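## Task

White is to move: deliver checkmate to Black with one move. Every square the move does not involve must end with the same contents it had initially. All pieces on the board must finish standing upright and entirely within their squares, and must stay that way without the robot holding them.

## Robot and tools

ROBOT. A single SO101-style arm with five revolute joints (shoulder_pan, shoulder_lift, elbow_flex, wrist_flex, wrist_roll) and a one-jaw gripper. Joint ranges in rad: pan -1.920 to 1.920, lift -1.745 to 1.745, elbow -1.690 to 1.580, wrist flex -1.658 to 1.658, wrist roll -2.744 to 2.841. Because there is only one arm, every motion argument is one list for that arm.

FRAMES. The scene frame has its origin on the table top under the arm's base, +z up, and +y to the left when facing along +x. Results report end_effector_position (metres) and end_effector_quat_wxyz in that frame. That position is the centre of the fixed finger's pad, roughly 5 mm short of its tip; far from the base the printed value can be off by about a centimetre. In the gripper's own axes the fingers point along +z and close along y; the +y finger is fixed and the -y finger swings. Wide open, the moving tip sits about 85 mm back from the fixed tip; when shut it overshoots the fixed tip by at most about 4 mm.

TILT. The fingers always lie in the vertical plane through the base axis. To tilt them by angle a in that plane, rotate by the vector a*(cos w, sin w, 0) in gripper axes, w being the wrist_roll angle; positive a swings them outward, then upward. Fingers can point straight down no lower than about 0.09 m above the base at about 0.16 m out, and only about 0.04 m at 0.25 m out; horizontal fingers work up to about 0.38 m high. With fingers down and the gripper within about 0.15 m of the base axis, keep wrist_roll between about -1.9 and 0.0 rad or the gripper may hit the arm.

execute_actions(actions). actions is a list of actions; each action is a list of 1 to 15 rows; each row is 7 numbers in [-1, 1]: dx, dy, dz, rx, ry, rz, opening. Each row lasts one 1/30 s step; if fewer than 15 rows are given, the last one repeats. dx..rz are an offset, not a pose: measured in the gripper's own axes from its measured pose at the start of that action (for a call's first action, the last pose reported), and every row refers to that same start, not to the row before. Scale: 1.0 = 0.6 m for dx,dy,dz and 180 degrees for the rotation vector rx,ry,rz. opening is absolute: +1 fully open (0.106 m), -1 closed, 0 about 0.074 m (linear in jaw joint travel, not in width); full closing takes at least 0.5 s. Each step is clipped to 70 mm and 16 degrees from the measured pose, and after an action the arm only reaches the last clipped pose, so split long motions over several actions. An empty list just returns state and images.

move(target, speed, blocking). target is one 7-number row as above: an offset in gripper axes from the pose in the most recent result that shows one, plus an absolute opening sent at the start. speed is in m/s, 0.002 to 0.5 (default 0.25); rotation is capped at twice that in rad/s. The straight path takes 0.5 to 10 s and is cut off after 10 s. It ignores obstacles, the hand may lag, stray or exceed speed (worst near full reach), and a tilted gripper kept at fixed orientation often ends held or off_target. The 'move:' line gives the outcome (done, off_target, moving, held, fault), active limits (paced = pose clipped; held = some steps blocked, after which motion may surge) and the distance left. With blocking=false the result comes after 0.5 s; call wait or stop before any other motion command.

wait(seconds): 0 to 10, arm keeps its last command; returns early if a running move finishes. stop(): brakes a running move (needs stopping room; the fingers keep moving). zoom_image(camera, region): camera is cam_high, cam_low or cam_wrist (all 672x504); region [x0, y0, x1, y1] in pixels from the top-left, at most 504 by 504. Calibration (K, distortion, T_world_to_cam) is provided; fixed cameras may be off by up to about 2.3 degrees and 9 mm. read_manual(section): licence texts only. finished_scene(scene): pass the number of the scene being ended; irreversible, reports success. Replying without a tool call ends everything.

RESULT LINES. State (pose), Joint positions, 'Hand target' (where the controller is heading), grip_measured (finger opening on the command scale), per-step positions with HELD where a row was held back, 'pose unreachable' when the clearance check altered a command, MOTOR HOT from 55 °C, OVER-TEMPERATURE FAULT at 70 °C (motors cut until cool), FAULT lines.

GRASPING. To hold a piece, command an opening clearly below grip_measured; the gap sets squeeze (about 19 to 25 N per pad max). Staying more than about 0.08 below for about 2 s total can silently weaken the grip. The arm's weight is compensated but a held piece's is not. Something may occasionally tug a held piece.

CAUTIONS. Knocking anything off the table fails the scene. Avoid drops, slams, fast contact and pressing deep past a contact; pushing a rigid obstacle for about 2 s can silently weaken a motor (recover by backing off a few cm in one action). The simulation runs while you think and holding loads heats motors, so don't sit gripping. Release every piece upright and centred before finishing, and leave all untouched squares exactly as they were. Smooth, low-effort, quick motion is preferred.

Each tool is called after ">>>" by a JSON object that holds its "method" and its "body".

## Session

>>> {"method": "execute_actions", "body": {"actions": []}}

Scene clock: 0.00 s.
end_effector_position=(+0.1381, -0.1165, +0.1518) grip_measured=+1.00 end_effector_quat_wxyz=(+0.265, +0.543, +0.796, -0.038)
Joint positions: [ 0.74  -0.722  0.252  1.499 -1.979  0.106]
Hand target: +0.138, -0.117, +0.152; +0.265, +0.543, +0.796, -0.038

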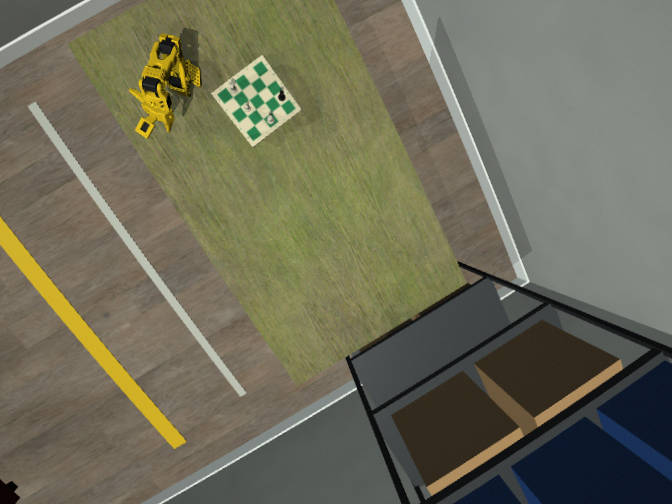

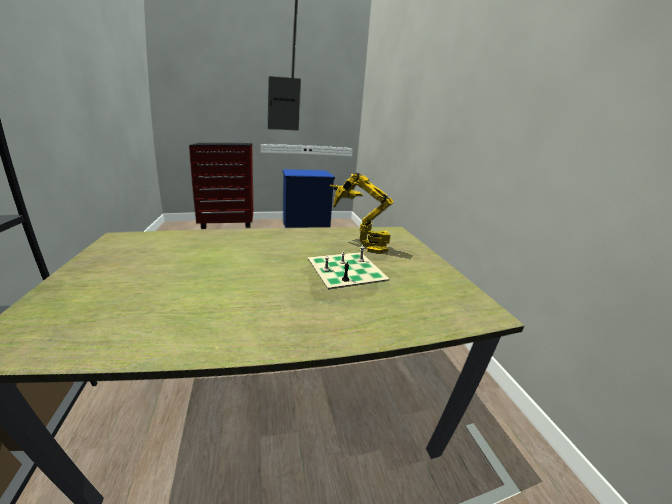

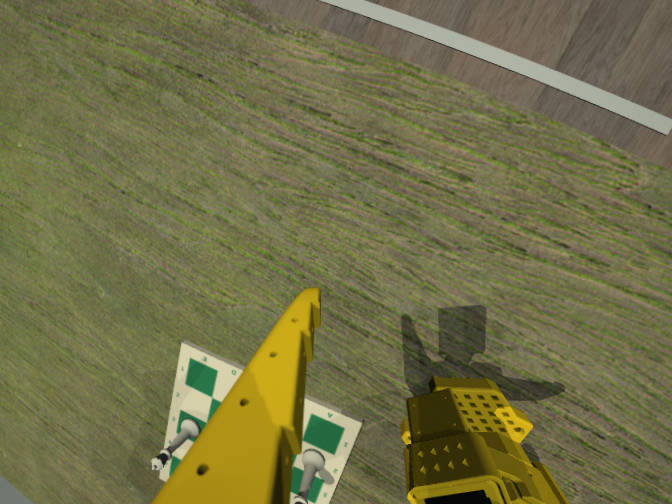

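>>> {"method": "zoom_image", "body": {"camera": "cam_high", "region": [200, 50, 320, 150]}}

>>> {"method": "zoom_image", "body": {"camera": "cam_low", "region": [300, 235, 400, 295]}}

>>> {"method": "zoom_image", "body": {"camera": "cam_wrist", "region": [130, 330, 380, 504]}}

Region (200, 50, 320, 150) of cam_high's 672x504 image, scaled by 4.200, with more detail than that image has.

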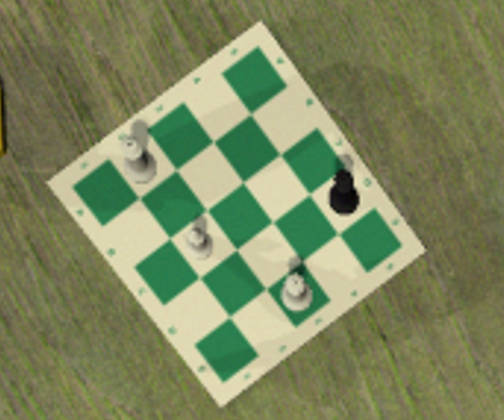

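Region (300, 235, 400, 295) of cam_low's 672x504 image, scaled by 5.040, with more detail than that image has; it fills the top 302 rows of this view, and the rest is white.

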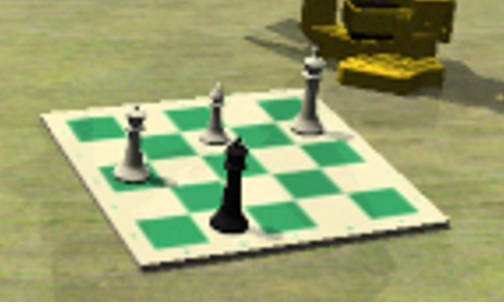

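Region (130, 330, 380, 504) of cam_wrist's 672x504 image, scaled by 2.016; it fills the top 351 rows of this view, and the rest is white.

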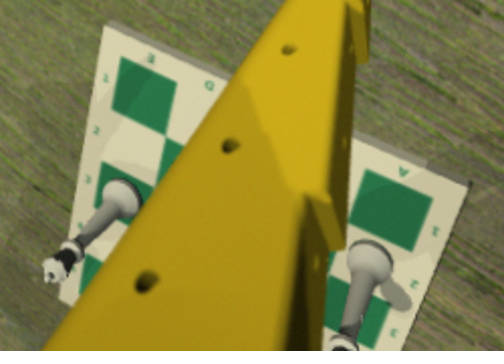

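>>> {"method": "move", "body": {"target": [0.198,0.09,0.028,-0.026,0.181,-0.371,-0.3]}}

Scene clock: 4.07 s.
end_effector_position=(+0.1592, -0.0007, +0.0938) grip_measured=-0.29 end_effector_quat_wxyz=(+0.015, +0.008, +1.000, -0.001)
Joint positions: [ 0.053 -0.325  0.217  1.648 -1.485  0.055]
Hand target: +0.160, +0.001, +0.094; +0.011, -0.000, +1.000, -0.000
Off the commanded pose: 0.001 m, 2 deg.
joint sent to its limit — the command would take joint 4 (wrist flex) past its upper limit, so that joint was sent only as far as its limit.
move: done
camera_calibration (this result's frames):
cam_wrist: T_world_to_cam=[[-0.0206502, -0.999312, 0.0307992, -0.00543825], [-0.824763, 0.0344391, 0.564429, 0.0918117], [-0.565101, -0.0137465, -0.824907, 0.240872], [0, 0, 0, 1]] pos_world=[0.211728, -0.00528527, 0.147044]

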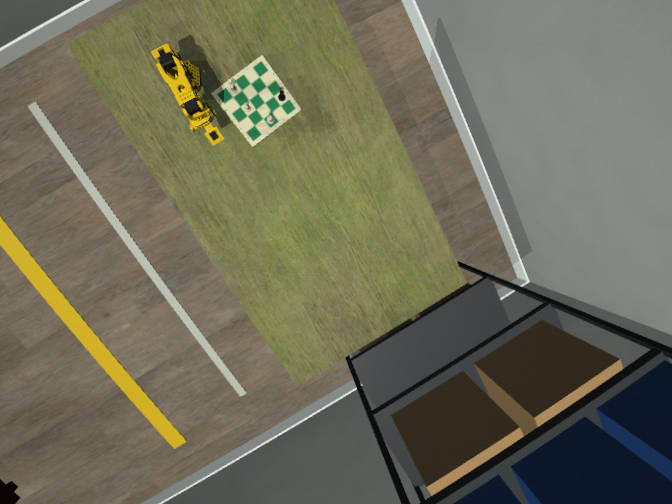

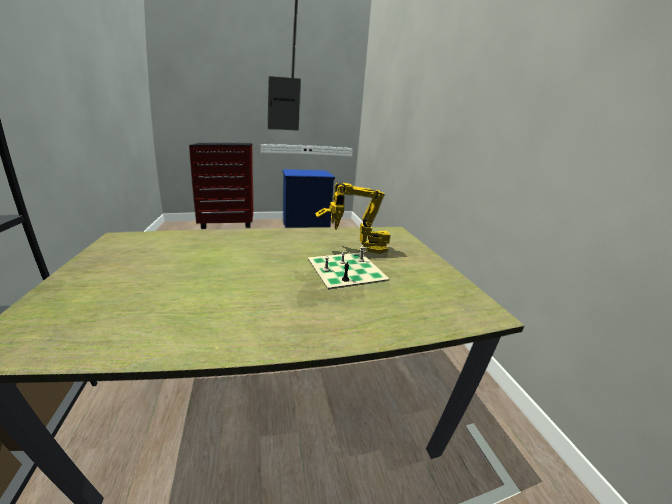

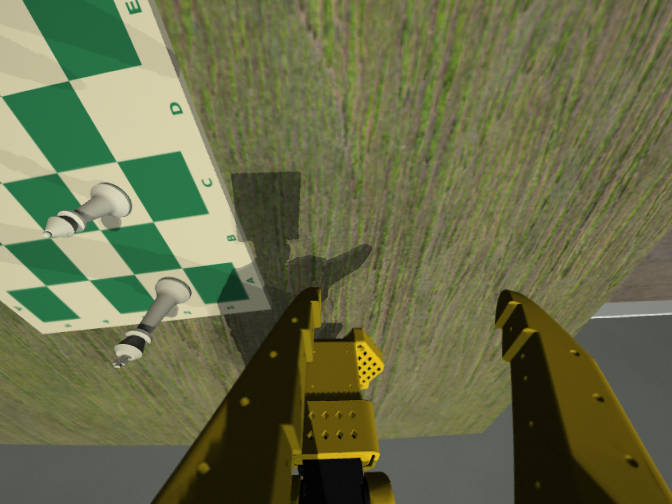

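>>> {"method": "move", "body": {"target": [0.02,0.2,0.012,0,-0.008,-0.5,-0.5], "speed": 0.4}}

Scene clock: 6.63 s.
end_effector_position=(+0.1478, +0.1178, +0.0874) grip_measured=-0.49 end_effector_quat_wxyz=(-0.026, +0.695, -0.718, +0.003)
Joint positions: [-0.648 -0.05  -0.024  1.593 -0.632  0.04 ]
Hand target: +0.148, +0.120, +0.086; -0.023, +0.701, -0.713, +0.003
Off the commanded pose: 0.003 m, 1 deg.
move: done
camera_calibration (this result's frames):
cam_wrist: T_world_to_cam=[[0.996801, -0.038157, 0.0702339, -0.154185], [-0.0711156, -0.824499, 0.561377, 0.0720683], [0.0364873, -0.564575, -0.824575, 0.206672], [0, 0, 0, 1]] pos_world=[0.151276, 0.170219, 0.140788]

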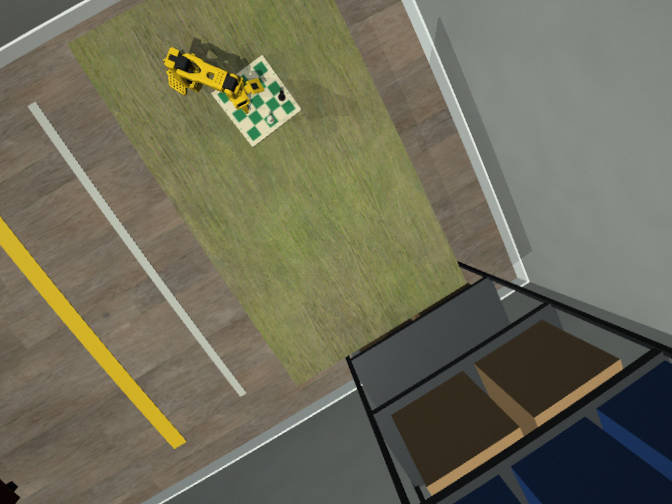

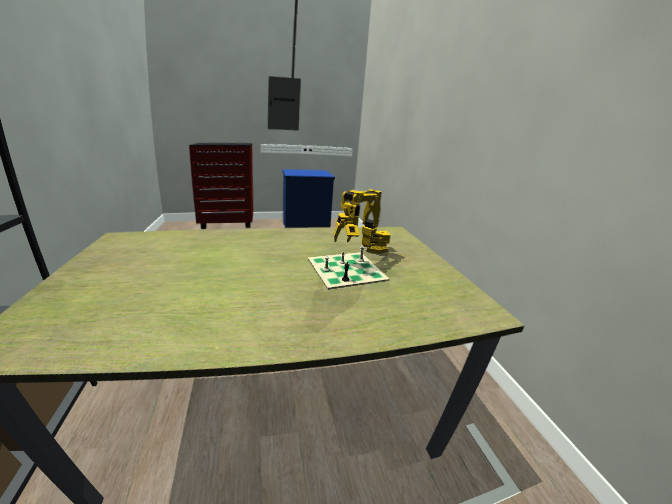

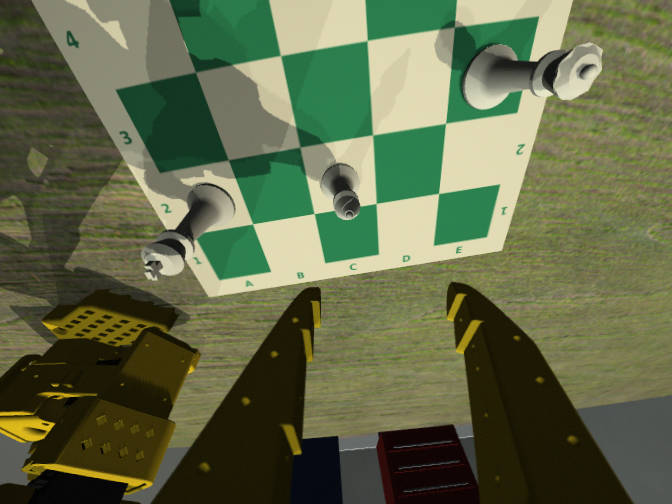

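>>> {"method": "move", "body": {"target": [-0.021,0.002,0.091,-0.013,0.009,0,-0.6], "speed": 0.08}}

>>> {"method": "zoom_image", "body": {"camera": "cam_low", "region": [300, 215, 400, 295]}}

Scene clock: 7.97 s.
end_effector_position=(+0.1522, +0.1327, +0.0387) grip_measured=-0.59 end_effector_quat_wxyz=(-0.015, +0.695, -0.718, +0.001)
Joint positions: [-0.693  0.116  0.134  1.292 -0.677  0.033]
Hand target: +0.149, +0.132, +0.033; -0.002, +0.696, -0.718, +0.000
Off the commanded pose: 0.006 m, 2 deg.
move: done
camera_calibration (this result's frames):
cam_wrist: T_world_to_cam=[[0.997969, -0.0373385, 0.05162, -0.154074], [-0.060224, -0.817197, 0.573204, 0.108893], [0.0207811, -0.575148, -0.817785, 0.178293], [0, 0, 0, 1]] pos_world=[0.156614, 0.185779, 0.0913407]

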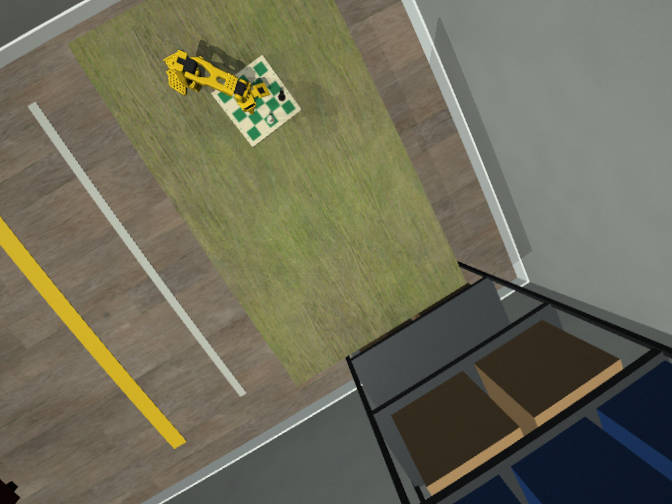

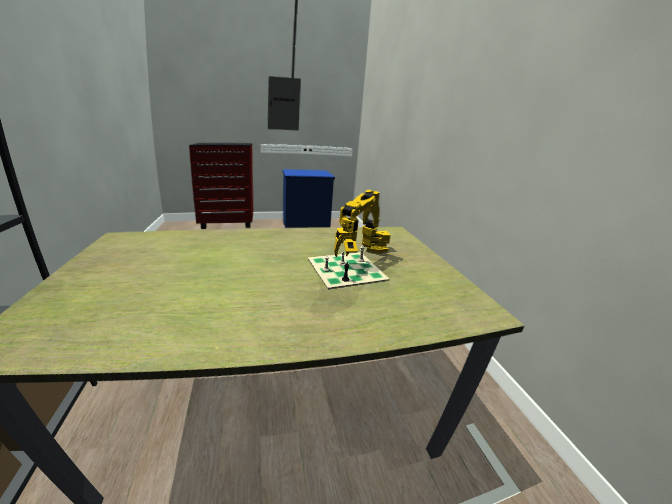

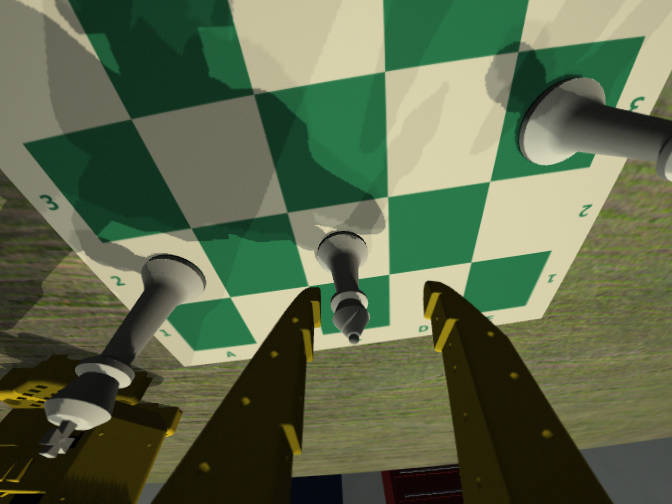

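Region (300, 215, 400, 295) of cam_low's 672x504 image, scaled by 5.040, with more detail than that image has; it fills the top 403 rows of this view, and the rest is white.

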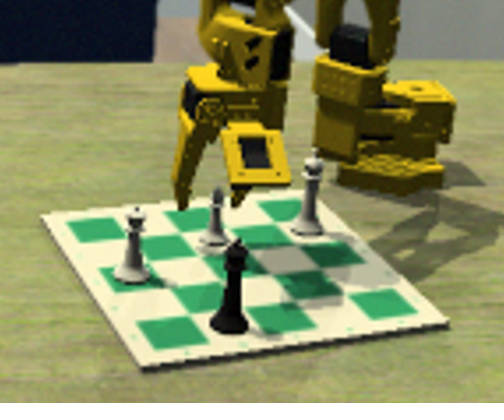

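>>> {"method": "execute_actions", "body": {"actions": [[[0.002,-0.001,0.008,-0.006,0.004,0,-0.65],[0.002,-0.001,0.012,-0.006,0.004,0,-0.68],[0.002,-0.001,0.016,-0.006,0.004,0,-0.7],[0.002,-0.002,0.02,-0.006,0.004,0,-0.72],[0.002,-0.002,0.024,-0.006,0.004,0,-0.75]]]}}

Scene clock: 8.70 s.
end_effector_position=(+0.1553, +0.1352, +0.0302) grip_measured=-0.74 end_effector_quat_wxyz=(-0.018, +0.696, -0.718, +0.001)
Joint positions: [-0.693  0.159  0.142  1.235 -0.675  0.022]
Hand target: +0.153, +0.132, +0.024; -0.003, +0.696, -0.718, +0.000
Off the commanded pose: 0.007 m, 2 deg.
Step readings (end_effector_position):
0: (+0.1522, +0.1327, +0.0387)
1: (+0.1521, +0.1326, +0.0384)
2: (+0.1517, +0.1323, +0.0374)
4: (+0.1520, +0.1326, +0.0347)
8: (+0.1543, +0.1345, +0.0302)
15: end_effector_position above
camera_calibration (this result's frames):
cam_wrist: T_world_to_cam=[[0.997769, -0.0360179, 0.0562201, -0.156905], [-0.0616853, -0.819508, 0.569738, 0.116679], [0.025552, -0.571935, -0.819901, 0.171632], [0, 0, 0, 1]] pos_world=[0.159367, 0.18813, 0.0830663]

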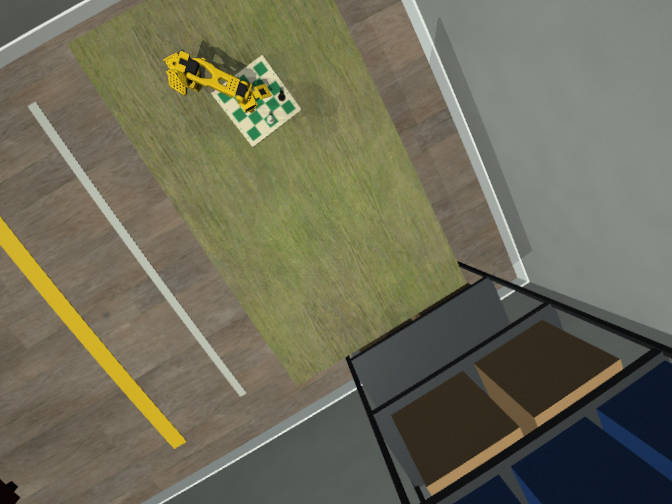

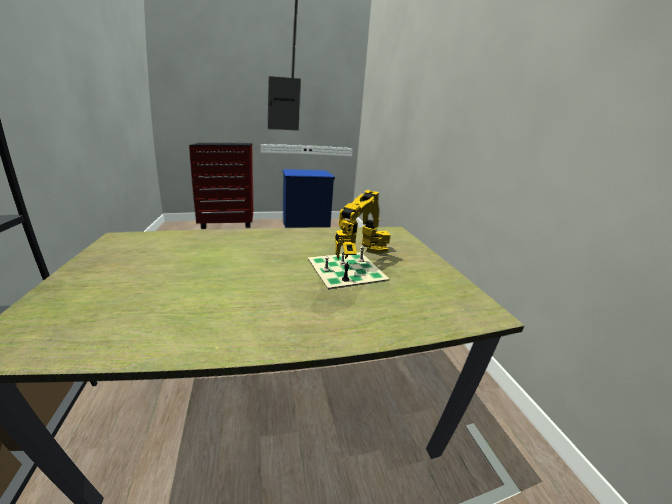

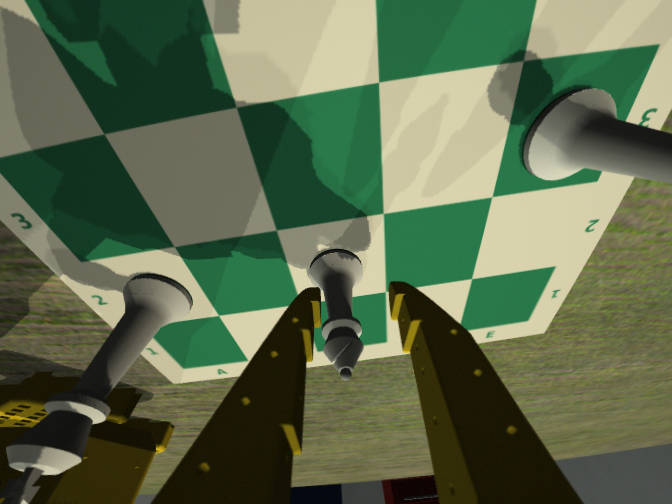

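>>> {"method": "execute_actions", "body": {"actions": [[[0.015,0.003,0.009,-0.009,0.007,0,-0.8]]]}}

Scene clock: 9.37 s.
end_effector_position=(+0.1544, +0.1292, +0.0272) grip_measured=-0.79 end_effector_quat_wxyz=(-0.006, +0.696, -0.718, +0.001)
Joint positions: [-0.673  0.159  0.165  1.235 -0.657  0.018]
Hand target: +0.153, +0.126, +0.025; +0.000, +0.695, -0.719, -0.000
Off the commanded pose: 0.004 m, 1 deg.
Step readings (end_effector_position):
0: (+0.1553, +0.1352, +0.0302)
1: (+0.1553, +0.1352, +0.0302)
2: (+0.1549, +0.1337, +0.0294)
4: (+0.1543, +0.1307, +0.0278)
8: (+0.1542, +0.1294, +0.0272)
15: end_effector_position above
camera_calibration (this result's frames):
cam_wrist: T_world_to_cam=[[0.998551, -0.0368438, 0.039223, -0.155632], [-0.052813, -0.810855, 0.58286, 0.110461], [0.0103293, -0.584087, -0.811626, 0.169452], [0, 0, 0, 1]] pos_world=[0.159489, 0.182808, 0.0792525]

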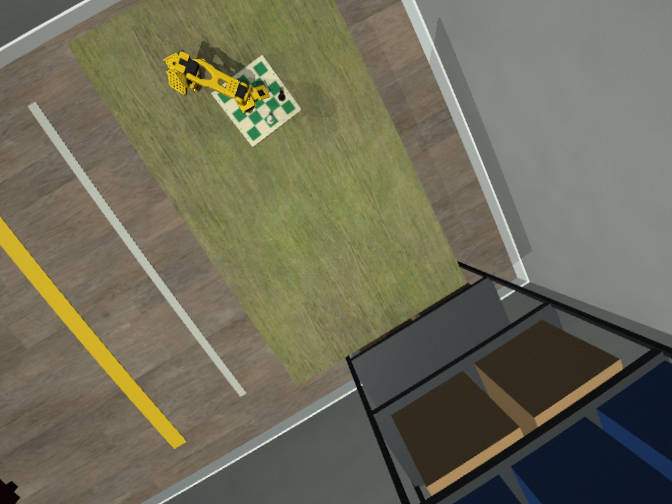

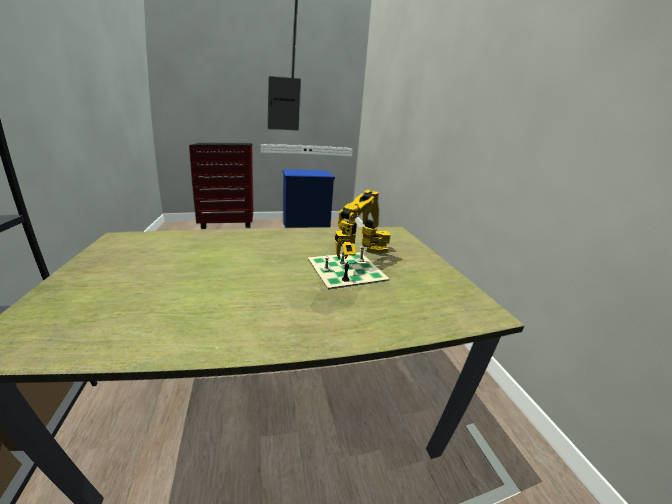

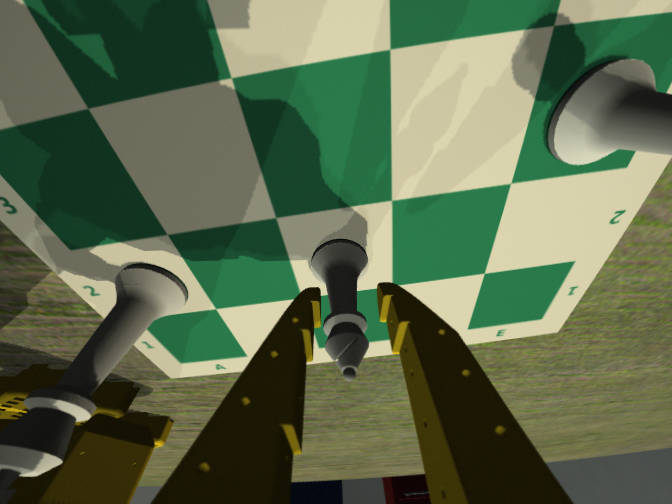

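>>> {"method": "execute_actions", "body": {"actions": [[[0.002,-0.003,0.003,0,0,0,-0.82],[0.002,-0.003,0.003,0,0,0,-0.84],[0.002,-0.003,0.003,0,0,0,-0.86],[0.002,-0.003,0.003,0,0,0,-0.88],[0.002,-0.003,0.003,0,0,0,-0.9],[0.002,-0.003,0.003,0,0,0,-0.92],[0.002,-0.003,0.003,0,0,0,-0.94],[0.002,-0.003,0.003,0,0,0,-0.96]]]}}

Scene clock: 9.97 s.
end_effector_position=(+0.1548, +0.1290, +0.0272) grip_measured=-0.91 end_effector_quat_wxyz=(-0.007, +0.696, -0.718, +0.001)
Joint positions: [-0.671  0.159  0.165  1.234 -0.654  0.009]
Hand target: +0.156, +0.128, +0.025; -0.006, +0.696, -0.718, +0.001
Off the commanded pose: 0.003 m, 0 deg.
Step readings (end_effector_position):
0: (+0.1544, +0.1292, +0.0272)
1: (+0.1544, +0.1291, +0.0272)
2: (+0.1544, +0.1291, +0.0272)
4: (+0.1548, +0.1290, +0.0272)
8: (+0.1548, +0.1290, +0.0272)
15: end_effector_position above
camera_calibration (this result's frames):
cam_wrist: T_world_to_cam=[[0.998558, -0.0353491, 0.0404133, -0.156252], [-0.0522827, -0.811473, 0.582046, 0.110418], [0.0122195, -0.58332, -0.812151, 0.169002], [0, 0, 0, 1]] pos_world=[0.159734, 0.18266, 0.0793018]

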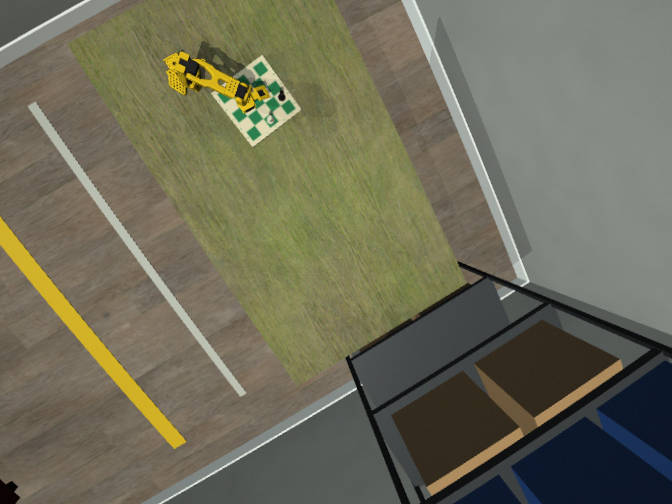

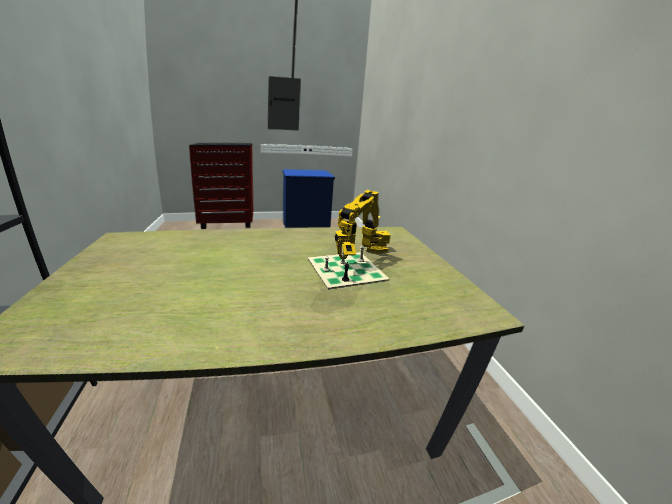

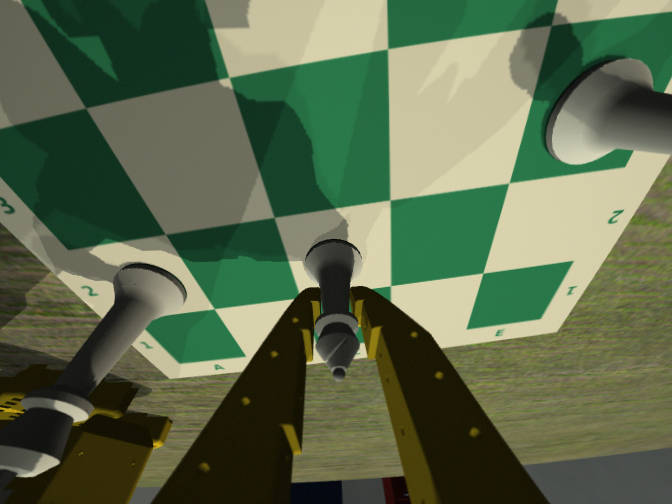

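>>> {"method": "move", "body": {"target": [0,0,-0.022,0,0,0,-0.98], "speed": 0.06}}

>>> {"method": "move", "body": {"target": [-0.059,0.069,0,0,0,0,-0.98], "speed": 0.08}}

Scene clock: 10.83 s.
end_effector_position=(+0.1525, +0.1273, +0.0354) grip_measured=-0.91 end_effector_quat_wxyz=(+0.005, +0.696, -0.718, -0.000)
Joint positions: [-0.671  0.148  0.117  1.315 -0.654  0.009]
Hand target: +0.155, +0.129, +0.040; -0.008, +0.696, -0.718, +0.001
Off the commanded pose: 0.006 m, 1 deg.
move: done
camera_calibration (this result's frames):
cam_wrist: T_world_to_cam=[[0.999128, -0.0348958, 0.0229214, -0.153941], [-0.041685, -0.803052, 0.594449, 0.100944], [-0.0023367, -0.594886, -0.803807, 0.178072], [0, 0, 0, 1]] pos_world=[0.15843, 0.181624, 0.0866583]

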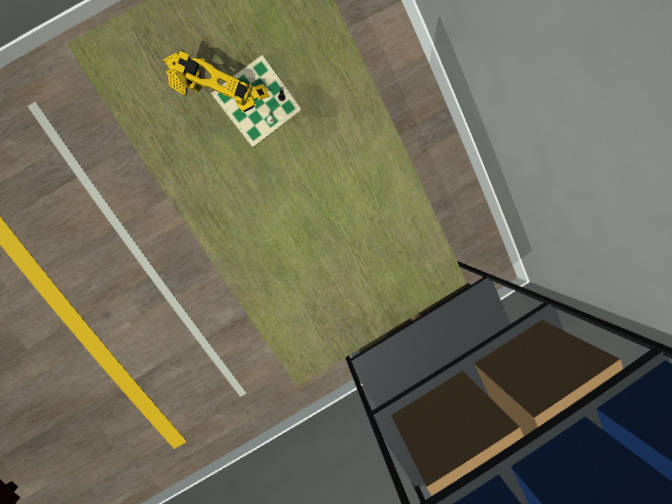

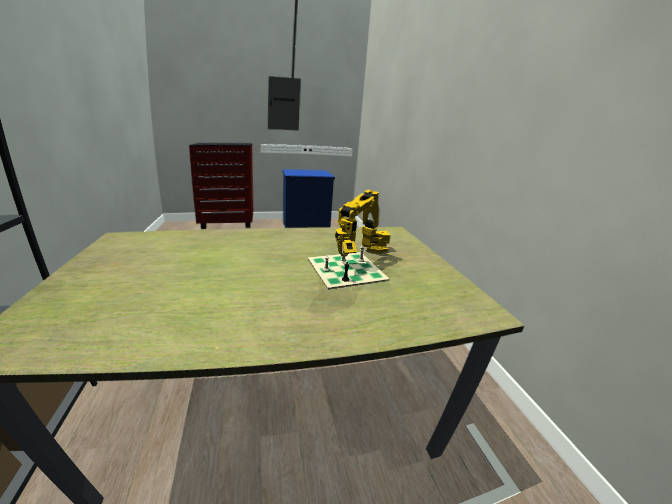

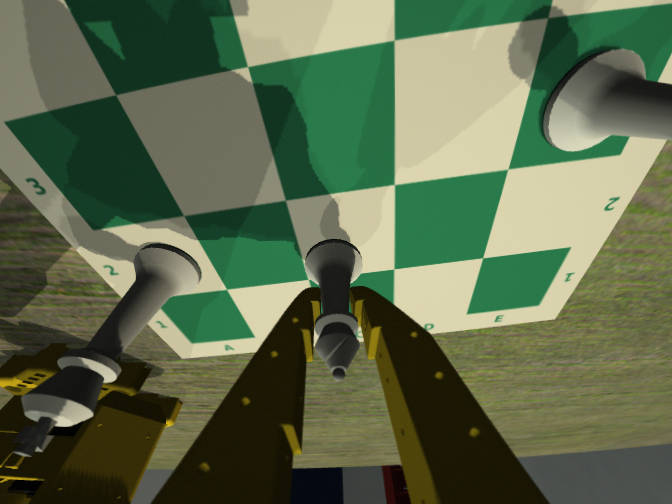

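Scene clock: 11.87 s.
end_effector_position=(+0.1127, +0.1621, +0.0344) grip_measured=-0.91 end_effector_quat_wxyz=(+0.010, +0.696, -0.718, +0.002)
Joint positions: [-0.932  0.142  0.134  1.315 -0.914  0.009]
Hand target: +0.112, +0.164, +0.035; +0.005, +0.696, -0.718, +0.001
Off the commanded pose: 0.002 m, 1 deg.
move: done
camera_calibration (this result's frames):
cam_wrist: T_world_to_cam=[[0.999227, -0.0346599, 0.0185722, -0.112781], [-0.0388471, -0.796912, 0.602845, 0.126332], [-0.00609413, -0.6031, -0.797642, 0.199406], [0, 0, 0, 1]] pos_world=[0.118817, 0.217028, 0.0849903]

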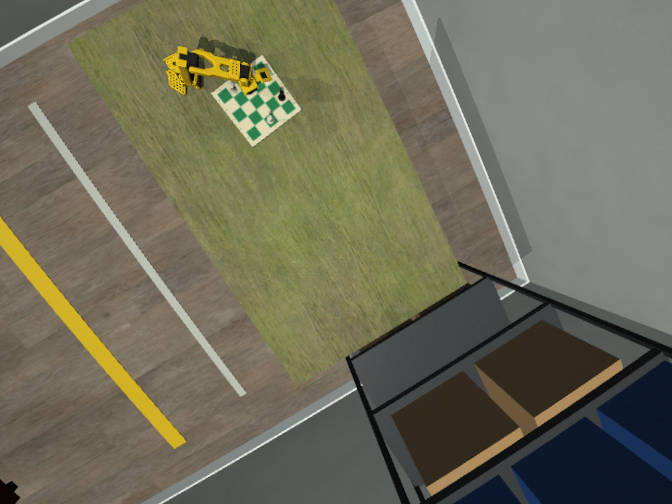

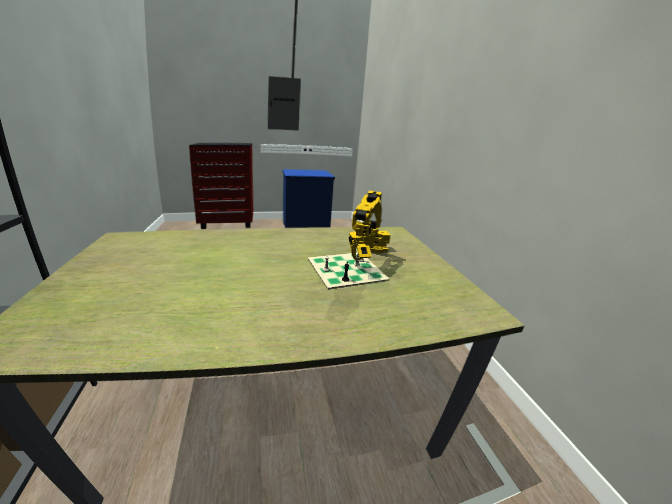

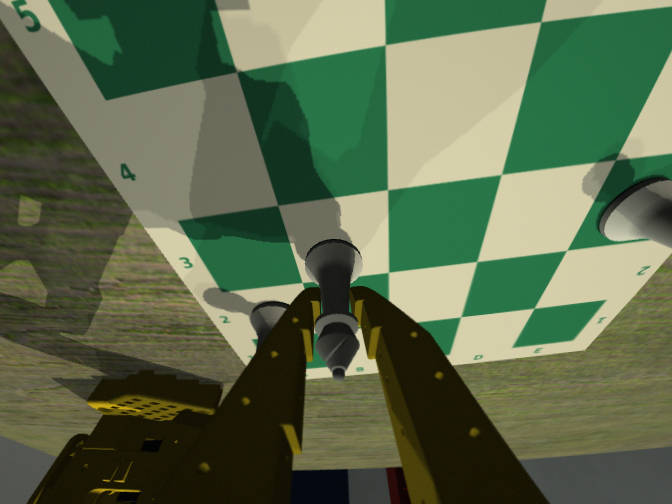

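>>> {"method": "move", "body": {"target": [-0.004,-0.001,0.021,0.003,-0.004,0,-0.98], "speed": 0.04}}

Scene clock: 12.67 s.
end_effector_position=(+0.1161, +0.1668, +0.0276) grip_measured=-0.91 end_effector_quat_wxyz=(-0.012, +0.695, -0.718, -0.002)
Joint positions: [-0.932  0.145  0.18   1.221 -0.916  0.009]
Hand target: +0.113, +0.164, +0.022; +0.002, +0.696, -0.718, +0.000
Off the commanded pose: 0.007 m, 2 deg.
move: done
camera_calibration (this result's frames):
cam_wrist: T_world_to_cam=[[0.998345, -0.0373061, 0.0437712, -0.116077], [-0.0556723, -0.81784, 0.572746, 0.140489], [0.014431, -0.574235, -0.818563, 0.190237], [0, 0, 0, 1]] pos_world=[0.120961, 0.219808, 0.0803376]

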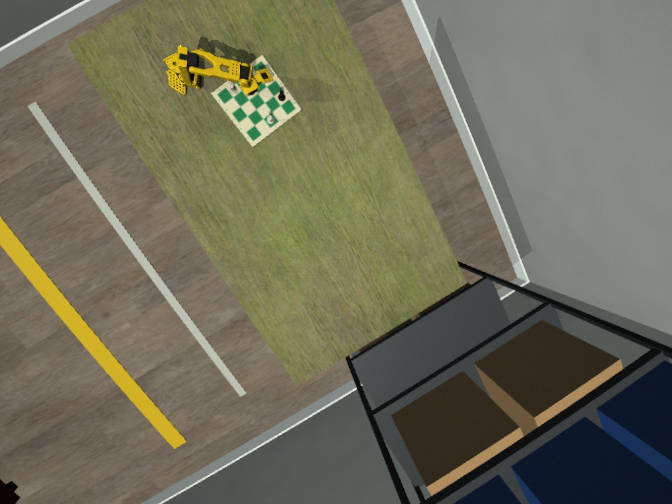

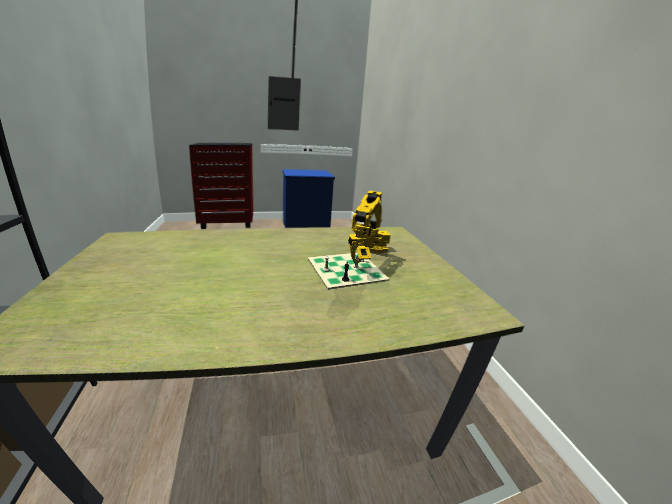

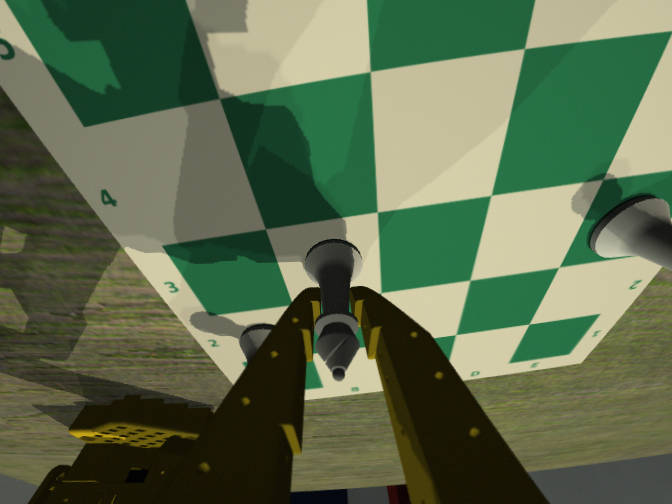

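Centred. Release, back off, lift.

>>> {"method": "execute_actions", "body": {"actions": [[[0,0,0.004,0,0,0,-0.9],[0,0,0.004,0,0,0,-0.85],[0,0,0.004,0,0,0,-0.8],[0,0,0.004,0,0,0,-0.75],[0,0,0.004,0,0,0,-0.7],[0,0,0.004,0,0,0,-0.65],[0,0.004,0,0,0,0,-0.65],[0,0.008,0,0,0,0,-0.65],[0,0.012,0,0,0,0,-0.65]]]}}

>>> {"method": "move", "body": {"target": [0,0.002,-0.08,0,0,0,-0.65], "speed": 0.1}}

Scene clock: 13.27 s.
end_effector_position=(+0.1108, +0.1669, +0.0265) grip_measured=-0.66 end_effector_quat_wxyz=(-0.009, +0.696, -0.718, -0.002)
Joint positions: [-0.954  0.131  0.208  1.214 -0.936  0.027]
Hand target: +0.109, +0.167, +0.028; -0.012, +0.696, -0.718, -0.002
Off the commanded pose: 0.002 m, 0 deg.
Step readings (end_effector_position):
0: (+0.1161, +0.1668, +0.0276)
1: (+0.1161, +0.1668, +0.0276)
2: (+0.1164, +0.1672, +0.0276)
4: (+0.1167, +0.1676, +0.0276)
8: (+0.1166, +0.1680, +0.0276)
15: end_effector_position above
camera_calibration (this result's frames):
cam_wrist: T_world_to_cam=[[0.998566, -0.0355725, 0.0399959, -0.110891], [-0.0521439, -0.815215, 0.576807, 0.140058], [0.0120868, -0.578065, -0.815901, 0.190269], [0, 0, 0, 1]] pos_world=[0.115735, 0.220221, 0.0788897]

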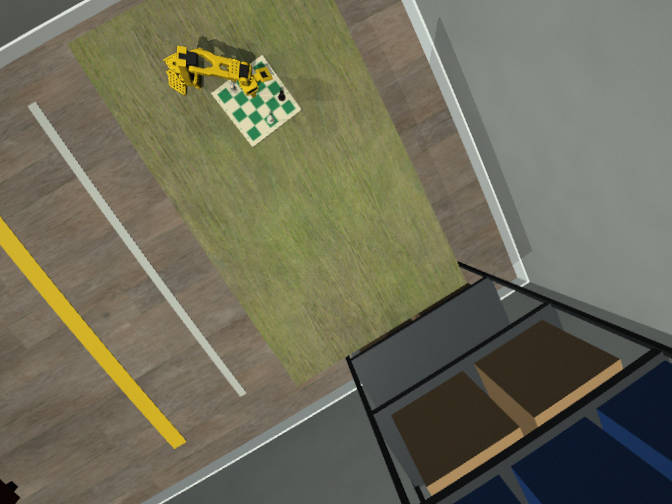

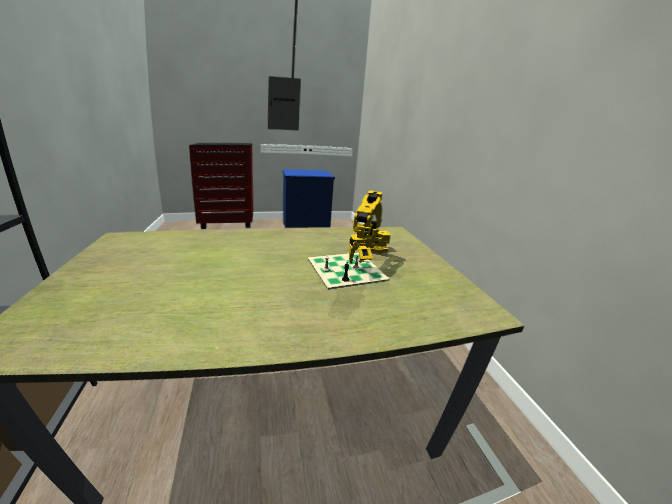

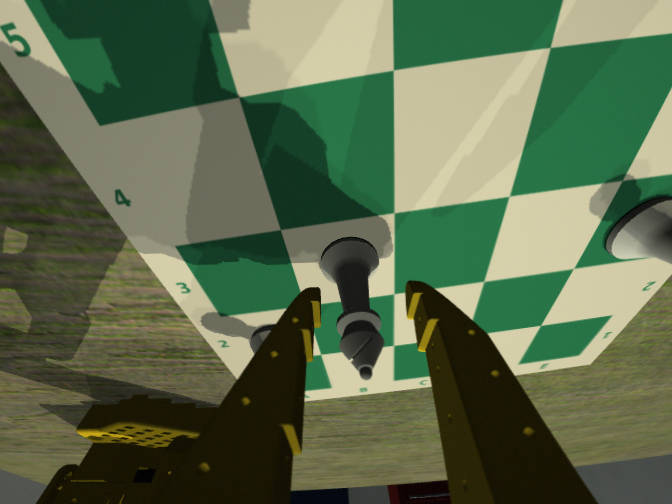

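Scene clock: 14.17 s.
end_effector_position=(+0.1091, +0.1646, +0.0714) grip_measured=-0.66 end_effector_quat_wxyz=(-0.002, +0.696, -0.718, -0.000)
Joint positions: [-0.954  0.07  -0.05   1.547 -0.936  0.027]
Hand target: +0.109, +0.166, +0.075; -0.009, +0.696, -0.718, -0.002
Off the commanded pose: 0.004 m, 1 deg.
move: done
camera_calibration (this result's frames):
cam_wrist: T_world_to_cam=[[0.998856, -0.0351649, 0.0324153, -0.110648], [-0.0474976, -0.808666, 0.586347, 0.109869], [0.00559437, -0.587216, -0.809411, 0.227308], [0, 0, 0, 1]] pos_world=[0.114468, 0.218435, 0.123151]

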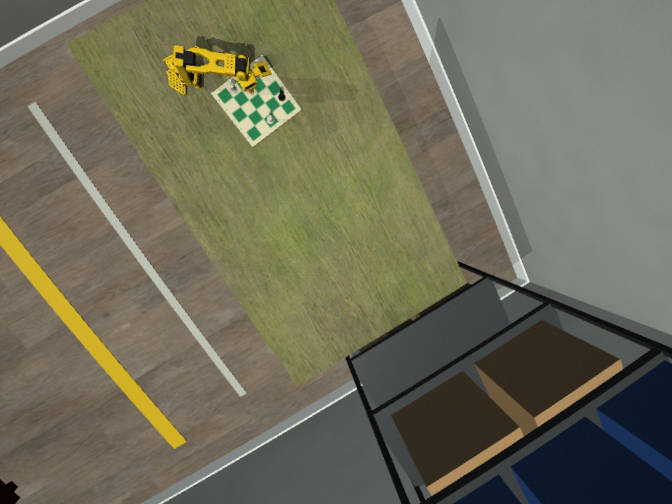

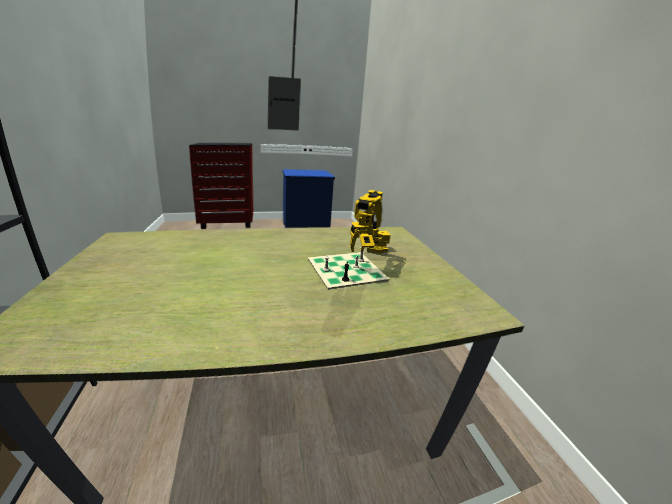

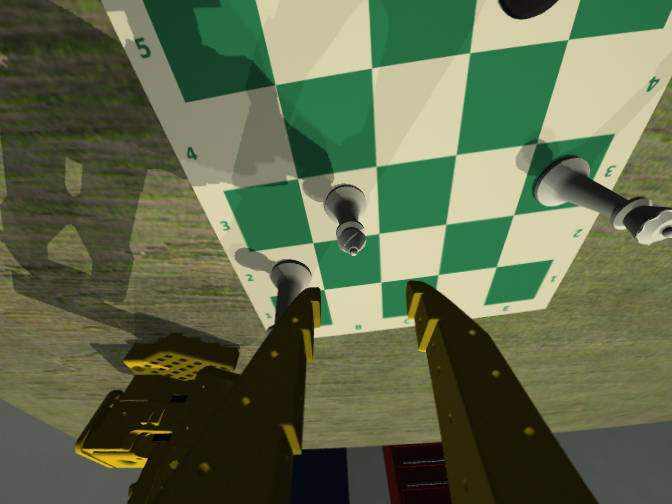

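>>> {"method": "finished_scene", "body": {"scene": 1}}

The scene is finished: the task was done.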